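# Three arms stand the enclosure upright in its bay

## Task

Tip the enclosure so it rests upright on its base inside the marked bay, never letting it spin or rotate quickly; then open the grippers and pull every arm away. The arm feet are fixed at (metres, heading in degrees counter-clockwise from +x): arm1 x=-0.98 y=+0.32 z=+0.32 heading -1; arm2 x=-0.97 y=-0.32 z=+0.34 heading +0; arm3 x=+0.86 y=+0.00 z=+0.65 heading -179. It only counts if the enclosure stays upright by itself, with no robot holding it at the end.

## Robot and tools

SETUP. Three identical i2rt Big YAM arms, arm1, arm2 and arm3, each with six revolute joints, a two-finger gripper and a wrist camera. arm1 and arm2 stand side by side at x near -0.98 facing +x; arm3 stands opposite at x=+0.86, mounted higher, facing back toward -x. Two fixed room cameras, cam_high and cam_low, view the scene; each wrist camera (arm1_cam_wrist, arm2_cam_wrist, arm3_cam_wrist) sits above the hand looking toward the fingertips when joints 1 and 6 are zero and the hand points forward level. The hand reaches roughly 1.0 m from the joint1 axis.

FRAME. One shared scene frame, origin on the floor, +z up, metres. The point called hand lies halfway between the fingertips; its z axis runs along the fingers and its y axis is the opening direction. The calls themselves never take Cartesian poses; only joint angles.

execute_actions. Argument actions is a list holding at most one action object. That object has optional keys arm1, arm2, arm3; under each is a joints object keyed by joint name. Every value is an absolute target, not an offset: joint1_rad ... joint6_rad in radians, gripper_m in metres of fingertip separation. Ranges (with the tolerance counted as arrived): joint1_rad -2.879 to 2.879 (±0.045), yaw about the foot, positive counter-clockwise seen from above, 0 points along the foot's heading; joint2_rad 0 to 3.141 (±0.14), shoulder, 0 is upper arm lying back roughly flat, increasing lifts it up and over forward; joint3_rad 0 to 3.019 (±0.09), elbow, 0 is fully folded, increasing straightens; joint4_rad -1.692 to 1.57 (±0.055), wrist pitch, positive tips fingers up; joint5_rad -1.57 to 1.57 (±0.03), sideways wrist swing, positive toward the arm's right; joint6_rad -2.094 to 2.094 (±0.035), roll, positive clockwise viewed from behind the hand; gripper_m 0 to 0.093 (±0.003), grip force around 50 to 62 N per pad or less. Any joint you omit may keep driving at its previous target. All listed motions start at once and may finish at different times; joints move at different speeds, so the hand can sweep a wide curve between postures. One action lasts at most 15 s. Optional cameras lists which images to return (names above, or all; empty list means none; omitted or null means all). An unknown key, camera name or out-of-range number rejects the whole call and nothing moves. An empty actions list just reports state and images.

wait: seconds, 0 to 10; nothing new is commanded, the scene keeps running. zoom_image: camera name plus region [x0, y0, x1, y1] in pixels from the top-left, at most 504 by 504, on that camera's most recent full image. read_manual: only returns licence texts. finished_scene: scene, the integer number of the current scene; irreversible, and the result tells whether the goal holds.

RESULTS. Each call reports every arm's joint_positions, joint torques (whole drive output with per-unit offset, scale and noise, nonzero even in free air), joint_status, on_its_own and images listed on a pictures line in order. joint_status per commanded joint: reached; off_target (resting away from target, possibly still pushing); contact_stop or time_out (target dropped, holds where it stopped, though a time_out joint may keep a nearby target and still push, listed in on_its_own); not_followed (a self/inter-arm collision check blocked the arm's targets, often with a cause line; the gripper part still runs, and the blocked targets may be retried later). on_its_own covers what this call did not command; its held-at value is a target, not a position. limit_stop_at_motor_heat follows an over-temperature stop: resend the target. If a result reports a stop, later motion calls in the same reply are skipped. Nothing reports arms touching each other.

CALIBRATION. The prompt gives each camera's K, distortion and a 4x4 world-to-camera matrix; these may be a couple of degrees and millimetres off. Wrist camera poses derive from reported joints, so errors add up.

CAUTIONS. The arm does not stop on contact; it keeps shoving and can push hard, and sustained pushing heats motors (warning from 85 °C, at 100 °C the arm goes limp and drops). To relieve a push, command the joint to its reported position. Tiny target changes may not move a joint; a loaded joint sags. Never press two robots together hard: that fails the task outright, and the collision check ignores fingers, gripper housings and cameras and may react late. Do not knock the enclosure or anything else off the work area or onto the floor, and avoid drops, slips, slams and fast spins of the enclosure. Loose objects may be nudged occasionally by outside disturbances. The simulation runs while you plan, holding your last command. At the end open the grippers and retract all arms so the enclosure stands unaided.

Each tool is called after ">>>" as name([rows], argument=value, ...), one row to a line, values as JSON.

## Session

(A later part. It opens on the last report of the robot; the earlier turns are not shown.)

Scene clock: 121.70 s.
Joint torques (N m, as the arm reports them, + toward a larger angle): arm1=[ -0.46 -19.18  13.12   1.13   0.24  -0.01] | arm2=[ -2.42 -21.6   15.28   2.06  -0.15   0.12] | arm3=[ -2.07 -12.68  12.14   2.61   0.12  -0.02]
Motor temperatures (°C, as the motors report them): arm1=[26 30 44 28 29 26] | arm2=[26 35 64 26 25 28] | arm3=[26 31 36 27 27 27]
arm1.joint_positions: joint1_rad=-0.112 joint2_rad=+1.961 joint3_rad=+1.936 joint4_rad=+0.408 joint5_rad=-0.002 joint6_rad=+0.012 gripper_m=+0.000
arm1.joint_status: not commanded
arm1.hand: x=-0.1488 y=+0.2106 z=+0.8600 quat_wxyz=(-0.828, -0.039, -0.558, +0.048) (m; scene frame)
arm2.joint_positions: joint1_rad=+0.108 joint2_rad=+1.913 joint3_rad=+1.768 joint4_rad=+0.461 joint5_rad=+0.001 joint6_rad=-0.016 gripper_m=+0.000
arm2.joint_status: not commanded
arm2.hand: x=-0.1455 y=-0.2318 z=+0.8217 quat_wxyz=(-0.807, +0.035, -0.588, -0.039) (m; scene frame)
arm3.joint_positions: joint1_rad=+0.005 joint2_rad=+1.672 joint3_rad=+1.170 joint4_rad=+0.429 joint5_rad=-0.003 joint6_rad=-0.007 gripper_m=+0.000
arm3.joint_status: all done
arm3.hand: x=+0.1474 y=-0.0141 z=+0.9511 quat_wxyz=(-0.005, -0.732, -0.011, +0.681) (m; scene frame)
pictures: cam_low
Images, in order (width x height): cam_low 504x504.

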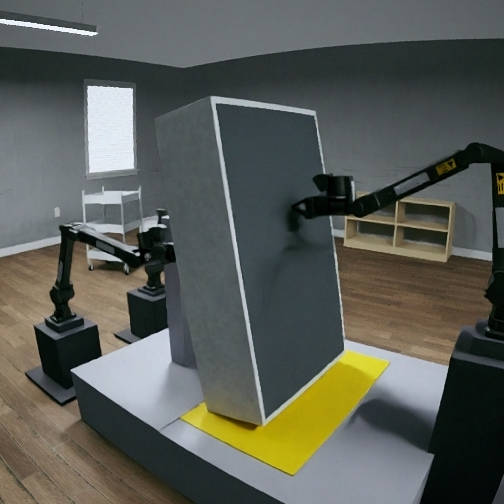

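>>> execute_actions([
  {"arm3":{"joints":{"joint2_rad":1.67,"joint3_rad":1.19,"joint4_rad":0.46}},"arm1":{"joints":{"joint2_rad":1.75,"joint3_rad":1.65}},"arm2":{"joints":{"joint2_rad":1.7,"joint3_rad":1.55}}},
], cameras=[])

>>> execute_actions([
  {"arm3":{"joints":{"joint2_rad":1.64,"joint3_rad":1.16,"joint4_rad":0.47}},"arm1":{"joints":{"joint2_rad":1.5,"joint3_rad":1.35}},"arm2":{"joints":{"joint2_rad":1.45,"joint3_rad":1.3}}},
], cameras=[])

>>> execute_actions([
  {"arm3":{"joints":{"joint2_rad":1.61,"joint3_rad":1.13,"joint4_rad":0.48}},"arm1":{"joints":{"joint2_rad":1.2,"joint3_rad":1.1}},"arm2":{"joints":{"joint2_rad":1.2,"joint3_rad":1.1}}},
], cameras=["cam_low"])

Scene clock: 131.30 s.
Joint torques (N m, as the arm reports them, + toward a larger angle): arm1=[ -0.34 -18.42   8.96   1.35   0.25  -0.02] | arm2=[ -1.72 -18.6    9.8    2.25  -0.19   0.16] | arm3=[ -2.2  -11.7   12.74   2.87   0.17  -0.08]
Motor temperatures (°C, as the motors report them): arm1=[26 30 43 28 29 26] | arm2=[26 36 64 26 25 28] | arm3=[26 31 38 27 27 27]
arm1.joint_positions: joint1_rad=-0.112 joint2_rad=+1.755 joint3_rad=+1.649 joint4_rad=+0.406 joint5_rad=-0.002 joint6_rad=+0.012 gripper_m=+0.000
arm1.joint_status: all done
arm1.hand: x=-0.2141 y=+0.2191 z=+0.8450 quat_wxyz=(-0.804, -0.042, -0.592, +0.047) (m; scene frame)
arm2.joint_positions: joint1_rad=+0.108 joint2_rad=+1.694 joint3_rad=+1.548 joint4_rad=+0.461 joint5_rad=+0.001 joint6_rad=-0.016 gripper_m=+0.000
arm2.joint_status: all done
arm2.hand: x=-0.2218 y=-0.2403 z=+0.8548 quat_wxyz=(-0.807, +0.035, -0.588, -0.038) (m; scene frame)
arm3.joint_positions: joint1_rad=+0.006 joint2_rad=+1.643 joint3_rad=+1.132 joint4_rad=+0.430 joint5_rad=-0.004 joint6_rad=-0.007 gripper_m=+0.000
arm3.joint_status: all done
arm3.hand: x=+0.1600 y=-0.0143 z=+0.9490 quat_wxyz=(-0.005, -0.735, -0.011, +0.678) (m; scene frame)
pictures: none
No camera images: the call's "cameras" was empty. Leave "cameras" out to get every camera's image.

Scene clock: 132.53 s.
Joint torques (N m, as the arm reports them, + toward a larger angle): arm1=[ -0.45 -14.16   8.91   1.43   0.24   0.  ] | arm2=[ -2.36 -13.98   9.93   2.17  -0.23   0.18] | arm3=[ -2.18 -11.4   13.73   3.24   0.2   -0.07]
Motor temperatures (°C, as the motors report them): arm1=[26 30 43 28 29 26] | arm2=[26 36 63 26 25 28] | arm3=[26 31 38 27 27 27]
arm1.joint_positions: joint1_rad=-0.112 joint2_rad=+1.495 joint3_rad=+1.350 joint4_rad=+0.403 joint5_rad=-0.002 joint6_rad=+0.012 gripper_m=+0.000
arm1.joint_status: all done
arm1.hand: x=-0.3092 y=+0.2316 z=+0.8427 quat_wxyz=(-0.791, -0.043, -0.609, +0.046) (m; scene frame)
arm2.joint_positions: joint1_rad=+0.108 joint2_rad=+1.443 joint3_rad=+1.299 joint4_rad=+0.461 joint5_rad=+0.001 joint6_rad=-0.016 gripper_m=+0.000
arm2.joint_status: all done
arm2.hand: x=-0.3163 y=-0.2507 z=+0.8739 quat_wxyz=(-0.808, +0.035, -0.587, -0.039) (m; scene frame)
arm3.joint_positions: joint1_rad=+0.006 joint2_rad=+1.609 joint3_rad=+1.086 joint4_rad=+0.433 joint5_rad=-0.004 joint6_rad=-0.006 gripper_m=+0.000
arm3.joint_status: all done
arm3.hand: x=+0.1753 y=-0.0145 z=+0.9454 quat_wxyz=(-0.006, -0.739, -0.012, +0.674) (m; scene frame)
pictures: none
No camera images: the call's "cameras" was empty. Leave "cameras" out to get every camera's image.

Scene clock: 133.80 s.
Joint torques (N m, as the arm reports them, + toward a larger angle): arm1=[-0.2  -8.82  9.06  1.46  0.26 -0.01] | arm2=[ -2.37 -10.24  10.33   2.    -0.23   0.13] | arm3=[ -2.27 -11.1   14.57   3.67   0.2   -0.06]
Motor temperatures (°C, as the motors report them): arm1=[26 30 43 28 29 26] | arm2=[26 35 63 26 25 28] | arm3=[26 31 39 27 27 27]
arm1.joint_positions: joint1_rad=-0.112 joint2_rad=+1.182 joint3_rad=+1.097 joint4_rad=+0.400 joint5_rad=-0.002 joint6_rad=+0.012 gripper_m=+0.000
arm1.joint_status: all done
arm1.hand: x=-0.4295 y=+0.2473 z=+0.8731 quat_wxyz=(-0.808, -0.041, -0.585, +0.047) (m; scene frame)
arm2.joint_positions: joint1_rad=+0.108 joint2_rad=+1.194 joint3_rad=+1.093 joint4_rad=+0.461 joint5_rad=+0.001 joint6_rad=-0.016 gripper_m=+0.000
arm2.joint_status: all done
arm2.hand: x=-0.4123 y=-0.2614 z=+0.8933 quat_wxyz=(-0.820, +0.034, -0.570, -0.039) (m; scene frame)
arm3.joint_positions: joint1_rad=+0.007 joint2_rad=+1.577 joint3_rad=+1.043 joint4_rad=+0.435 joint5_rad=-0.005 joint6_rad=-0.006 gripper_m=+0.000
arm3.joint_status: all done
arm3.hand: x=+0.1896 y=-0.0148 z=+0.9422 quat_wxyz=(-0.006, -0.741, -0.012, +0.671) (m; scene frame)
pictures: cam_low
Images, in order (width x height): cam_low 504x504.

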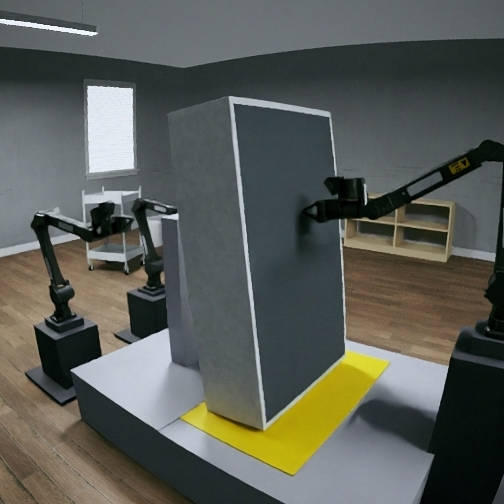

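>>> execute_actions([
  {"arm3":{"joints":{"joint2_rad":1.59,"joint3_rad":1.08,"joint4_rad":0.47}}},
], cameras=[])

>>> execute_actions([
  {"arm3":{"joints":{"joint2_rad":1.565,"joint3_rad":1.04}}},
], cameras=[])

>>> execute_actions([
  {"arm3":{"joints":{"joint2_rad":1.54,"joint3_rad":1.0}}},
], cameras=[])

>>> execute_actions([
  {"arm3":{"joints":{"joint2_rad":1.515,"joint3_rad":0.96}}},
], cameras=["cam_low"])

Scene clock: 141.17 s.
Joint torques (N m, as the arm reports them, + toward a larger angle): arm1=[-0.2  -8.76  9.04  1.44  0.24 -0.01] | arm2=[-2.09 -9.45 10.42  2.1  -0.14  0.15] | arm3=[-2.22 -8.36 15.41  3.29  0.25 -0.06]
Motor temperatures (°C, as the motors report them): arm1=[26 29 41 28 29 26] | arm2=[26 34 59 26 25 28] | arm3=[26 30 42 27 27 27]
arm1.joint_positions: joint1_rad=-0.112 joint2_rad=+1.182 joint3_rad=+1.097 joint4_rad=+0.400 joint5_rad=-0.002 joint6_rad=+0.012 gripper_m=+0.000
arm1.joint_status: not commanded
arm1.hand: x=-0.4295 y=+0.2473 z=+0.8731 quat_wxyz=(-0.808, -0.041, -0.585, +0.047) (m; scene frame)
arm2.joint_positions: joint1_rad=+0.108 joint2_rad=+1.194 joint3_rad=+1.093 joint4_rad=+0.461 joint5_rad=+0.001 joint6_rad=-0.016 gripper_m=+0.000
arm2.joint_status: not commanded
arm2.hand: x=-0.4123 y=-0.2614 z=+0.8933 quat_wxyz=(-0.820, +0.034, -0.570, -0.039) (m; scene frame)
arm3.joint_positions: joint1_rad=+0.008 joint2_rad=+1.531 joint3_rad=+0.981 joint4_rad=+0.435 joint5_rad=-0.005 joint6_rad=-0.006 gripper_m=+0.000
arm3.joint_status: joint3_rad off_target (ended at +0.981, target +1.080); the others done
arm3.hand: x=+0.2106 y=-0.0150 z=+0.9359 quat_wxyz=(-0.007, -0.747, -0.013, +0.665) (m; scene frame)
pictures: none
No camera images: the call's "cameras" was empty. Leave "cameras" out to get every camera's image.

Scene clock: 142.10 s.
Joint torques (N m, as the arm reports them, + toward a larger angle): arm1=[-0.38 -8.77  9.09  1.47  0.25 -0.01] | arm2=[-2.21 -9.77 10.25  2.23 -0.17  0.16] | arm3=[-2.44 -7.17 15.86  3.15  0.27 -0.05]
Motor temperatures (°C, as the motors report them): arm1=[26 29 41 28 29 26] | arm2=[26 34 59 26 25 28] | arm3=[26 30 42 27 27 27]
arm1.joint_positions: joint1_rad=-0.112 joint2_rad=+1.182 joint3_rad=+1.097 joint4_rad=+0.400 joint5_rad=-0.002 joint6_rad=+0.012 gripper_m=+0.000
arm1.joint_status: not commanded
arm1.hand: x=-0.4295 y=+0.2473 z=+0.8731 quat_wxyz=(-0.808, -0.041, -0.585, +0.047) (m; scene frame)
arm2.joint_positions: joint1_rad=+0.108 joint2_rad=+1.194 joint3_rad=+1.093 joint4_rad=+0.461 joint5_rad=+0.001 joint6_rad=-0.016 gripper_m=+0.000
arm2.joint_status: not commanded
arm2.hand: x=-0.4123 y=-0.2614 z=+0.8933 quat_wxyz=(-0.820, +0.034, -0.570, -0.039) (m; scene frame)
arm3.joint_positions: joint1_rad=+0.009 joint2_rad=+1.495 joint3_rad=+0.933 joint4_rad=+0.435 joint5_rad=-0.007 joint6_rad=-0.006 gripper_m=+0.000
arm3.joint_status: joint3_rad off_target (ended at +0.933, target +1.040); the others done
arm3.hand: x=+0.2272 y=-0.0153 z=+0.9306 quat_wxyz=(-0.007, -0.751, -0.014, +0.660) (m; scene frame)
pictures: none
No camera images: the call's "cameras" was empty. Leave "cameras" out to get every camera's image.

Scene clock: 143.03 s.
Joint torques (N m, as the arm reports them, + toward a larger angle): arm1=[-0.5  -8.58  9.03  1.46  0.25 -0.02] | arm2=[-1.93 -9.68 10.12  2.44 -0.14  0.13] | arm3=[-2.37 -5.47 16.79  3.21  0.35 -0.08]
Motor temperatures (°C, as the motors report them): arm1=[26 29 41 28 29 26] | arm2=[26 34 59 26 25 28] | arm3=[26 30 42 27 27 27]
arm1.joint_positions: joint1_rad=-0.112 joint2_rad=+1.182 joint3_rad=+1.097 joint4_rad=+0.400 joint5_rad=-0.002 joint6_rad=+0.012 gripper_m=+0.000
arm1.joint_status: not commanded
arm1.hand: x=-0.4295 y=+0.2473 z=+0.8731 quat_wxyz=(-0.808, -0.041, -0.585, +0.047) (m; scene frame)
arm2.joint_positions: joint1_rad=+0.108 joint2_rad=+1.194 joint3_rad=+1.093 joint4_rad=+0.461 joint5_rad=+0.001 joint6_rad=-0.016 gripper_m=+0.000
arm2.joint_status: not commanded
arm2.hand: x=-0.4123 y=-0.2614 z=+0.8933 quat_wxyz=(-0.820, +0.034, -0.570, -0.039) (m; scene frame)
arm3.joint_positions: joint1_rad=+0.009 joint2_rad=+1.455 joint3_rad=+0.879 joint4_rad=+0.435 joint5_rad=-0.008 joint6_rad=-0.006 gripper_m=+0.000
arm3.joint_status: joint3_rad off_target (ended at +0.879, target +1.000); the others done
arm3.hand: x=+0.2459 y=-0.0155 z=+0.9244 quat_wxyz=(-0.008, -0.755, -0.014, +0.655) (m; scene frame)
pictures: none
No camera images: the call's "cameras" was empty. Leave "cameras" out to get every camera's image.

Scene clock: 144.00 s.
Joint torques (N m, as the arm reports them, + toward a larger angle): arm1=[-0.44 -8.89  9.07  1.42  0.23 -0.02] | arm2=[ -1.88 -10.42  10.39   2.11  -0.25   0.18] | arm3=[-2.66 -3.62 17.55  3.2   0.37 -0.06]
Motor temperatures (°C, as the motors report them): arm1=[26 29 41 28 29 26] | arm2=[26 34 58 26 25 28] | arm3=[26 30 43 27 27 27]
arm1.joint_positions: joint1_rad=-0.112 joint2_rad=+1.182 joint3_rad=+1.097 joint4_rad=+0.400 joint5_rad=-0.002 joint6_rad=+0.012 gripper_m=+0.000
arm1.joint_status: not commanded
arm1.hand: x=-0.4295 y=+0.2473 z=+0.8731 quat_wxyz=(-0.808, -0.041, -0.585, +0.047) (m; scene frame)
arm2.joint_positions: joint1_rad=+0.108 joint2_rad=+1.194 joint3_rad=+1.093 joint4_rad=+0.461 joint5_rad=+0.001 joint6_rad=-0.016 gripper_m=+0.000
arm2.joint_status: not commanded
arm2.hand: x=-0.4123 y=-0.2614 z=+0.8933 quat_wxyz=(-0.820, +0.034, -0.570, -0.039) (m; scene frame)
arm3.joint_positions: joint1_rad=+0.011 joint2_rad=+1.416 joint3_rad=+0.827 joint4_rad=+0.435 joint5_rad=-0.009 joint6_rad=-0.006 gripper_m=+0.000
arm3.joint_status: joint3_rad off_target (ended at +0.827, target +0.960); the others done
arm3.hand: x=+0.2642 y=-0.0160 z=+0.9175 quat_wxyz=(-0.009, -0.760, -0.015, +0.650) (m; scene frame)
pictures: cam_low
Images, in order (width x height): cam_low 504x504.

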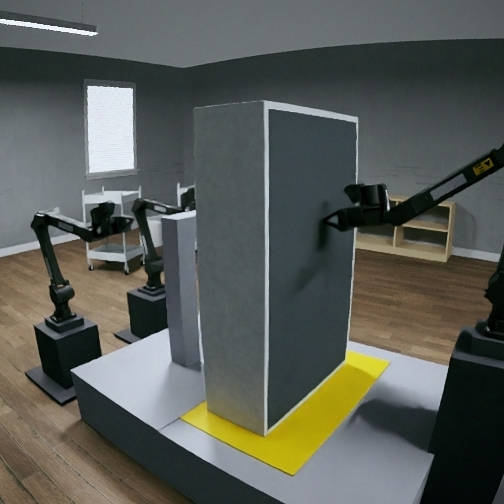

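>>> execute_actions([
  {"arm3":{"joints":{"joint2_rad":1.495,"joint3_rad":0.93}}},
], cameras=[])

>>> execute_actions([
  {"arm3":{"joints":{"joint2_rad":1.47,"joint3_rad":0.9}}},
], cameras=["cam_low"])

Scene clock: 149.53 s.
Joint torques (N m, as the arm reports them, + toward a larger angle): arm1=[-0.15 -8.6   9.04  1.46  0.25 -0.03] | arm2=[-1.8  -9.72 10.26  2.12 -0.17  0.14] | arm3=[-2.81 -4.09 16.17  3.15  0.45 -0.06]
Motor temperatures (°C, as the motors report them): arm1=[26 29 40 28 29 26] | arm2=[26 34 57 26 25 28] | arm3=[26 29 46 28 27 27]
arm1.joint_positions: joint1_rad=-0.112 joint2_rad=+1.182 joint3_rad=+1.097 joint4_rad=+0.400 joint5_rad=-0.002 joint6_rad=+0.012 gripper_m=+0.000
arm1.joint_status: not commanded
arm1.hand: x=-0.4295 y=+0.2473 z=+0.8731 quat_wxyz=(-0.808, -0.041, -0.585, +0.047) (m; scene frame)
arm2.joint_positions: joint1_rad=+0.108 joint2_rad=+1.194 joint3_rad=+1.093 joint4_rad=+0.461 joint5_rad=+0.001 joint6_rad=-0.016 gripper_m=+0.000
arm2.joint_status: not commanded
arm2.hand: x=-0.4123 y=-0.2614 z=+0.8933 quat_wxyz=(-0.820, +0.034, -0.570, -0.039) (m; scene frame)
arm3.joint_positions: joint1_rad=+0.011 joint2_rad=+1.400 joint3_rad=+0.806 joint4_rad=+0.435 joint5_rad=-0.010 joint6_rad=-0.006 gripper_m=+0.000
arm3.joint_status: joint3_rad time_out (moved -0.021 of +0.103); the others done
arm3.on_its_own: joint3_rad reads +0.806 and still pushes toward +0.918 since a time_out
arm3.hand: x=+0.2716 y=-0.0161 z=+0.9144 quat_wxyz=(-0.009, -0.761, -0.015, +0.648) (m; scene frame)
pictures: none
No camera images: the call's "cameras" was empty. Leave "cameras" out to get every camera's image.

not run: a stop came earlier in this reply.

>>> execute_actions([
  {"arm3":{"joints":{"joint2_rad":1.46,"joint3_rad":0.88}}},
], cameras=[])

Scene clock: 152.40 s.
Joint torques (N m, as the arm reports them, + toward a larger angle): arm1=[-0.29 -8.75  9.06  1.46  0.25 -0.02] | arm2=[-2.64 -9.51 10.26  1.91 -0.17  0.17] | arm3=[-2.64 -6.43 13.75  3.2   0.42 -0.08]
Motor temperatures (°C, as the motors report them): arm1=[26 29 40 28 29 26] | arm2=[26 33 56 26 25 28] | arm3=[26 29 47 28 27 27]
arm1.joint_positions: joint1_rad=-0.112 joint2_rad=+1.182 joint3_rad=+1.097 joint4_rad=+0.400 joint5_rad=-0.002 joint6_rad=+0.012 gripper_m=+0.000
arm1.joint_status: not commanded
arm1.hand: x=-0.4295 y=+0.2473 z=+0.8731 quat_wxyz=(-0.808, -0.041, -0.585, +0.047) (m; scene frame)
arm2.joint_positions: joint1_rad=+0.108 joint2_rad=+1.194 joint3_rad=+1.093 joint4_rad=+0.461 joint5_rad=+0.001 joint6_rad=-0.016 gripper_m=+0.000
arm2.joint_status: not commanded
arm2.hand: x=-0.4123 y=-0.2614 z=+0.8933 quat_wxyz=(-0.820, +0.034, -0.570, -0.039) (m; scene frame)
arm3.joint_positions: joint1_rad=+0.011 joint2_rad=+1.399 joint3_rad=+0.803 joint4_rad=+0.435 joint5_rad=-0.010 joint6_rad=-0.006 gripper_m=+0.000
arm3.joint_status: all done
arm3.hand: x=+0.2724 y=-0.0161 z=+0.9136 quat_wxyz=(-0.009, -0.762, -0.015, +0.647) (m; scene frame)
pictures: none
No camera images: the call's "cameras" was empty. Leave "cameras" out to get every camera's image.

Landed. Move clear.

>>> execute_actions([
  {"arm3":{"joints":{"joint2_rad":0.8,"joint3_rad":0.5,"joint4_rad":0.2}},"arm1":{"joints":{"joint2_rad":0.7,"joint3_rad":0.7}},"arm2":{"joints":{"joint2_rad":0.7,"joint3_rad":0.7}}},
], cameras=["cam_low","cam_high"])

>>> finished_scene(scene=1)

Scene clock: 160.43 s.
Joint torques (N m, as the arm reports them, + toward a larger angle): arm1=[-0.35 -2.76  8.85  1.34  0.24  0.  ] | arm2=[-2.53 -1.78  9.83  2.14 -0.19  0.12] | arm3=[-2.08 -3.65  9.37  1.52  0.15 -0.06]
Motor temperatures (°C, as the motors report them): arm1=[26 28 39 28 29 26] | arm2=[26 33 55 26 25 28] | arm3=[26 29 45 28 27 27]
arm1.joint_positions: joint1_rad=-0.112 joint2_rad=+0.688 joint3_rad=+0.700 joint4_rad=+0.400 joint5_rad=-0.002 joint6_rad=+0.012 gripper_m=+0.000
arm1.joint_status: all done
arm1.hand: x=-0.6037 y=+0.2701 z=+0.8486 quat_wxyz=(-0.836, -0.038, -0.546, +0.049) (m; scene frame)
arm2.joint_positions: joint1_rad=+0.108 joint2_rad=+0.693 joint3_rad=+0.699 joint4_rad=+0.461 joint5_rad=+0.001 joint6_rad=-0.016 gripper_m=+0.000
arm2.joint_status: all done
arm2.hand: x=-0.5917 y=-0.2811 z=+0.8759 quat_wxyz=(-0.850, +0.031, -0.525, -0.040) (m; scene frame)
arm3.joint_positions: joint1_rad=+0.008 joint2_rad=+0.794 joint3_rad=+0.499 joint4_rad=+0.208 joint5_rad=-0.003 joint6_rad=-0.006 gripper_m=+0.000
arm3.joint_status: all done
arm3.hand: x=+0.4400 y=-0.0095 z=+0.9679 quat_wxyz=(-0.006, -0.738, -0.012, +0.675) (m; scene frame)
pictures: cam_high, cam_low
Images, in order (width x height): cam_high 504x504, cam_low 504x504.

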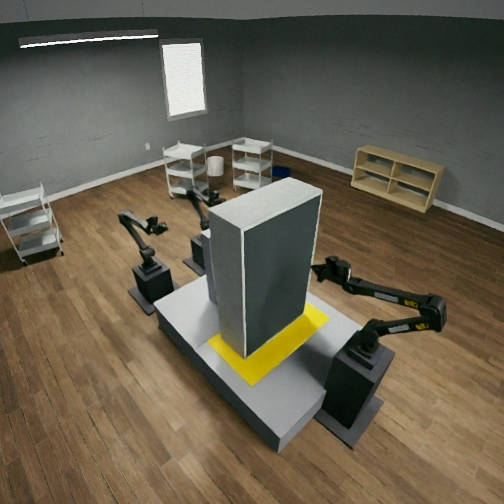

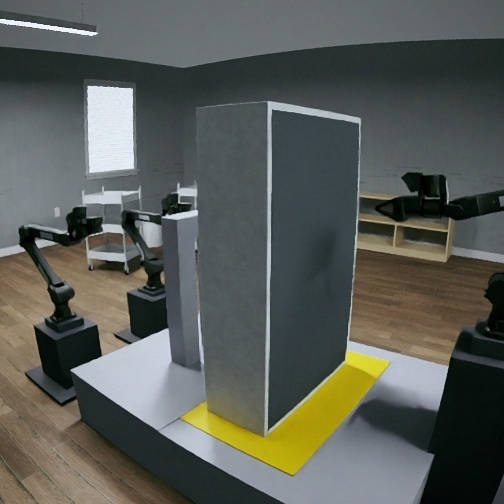

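The scene is finished: the task was done.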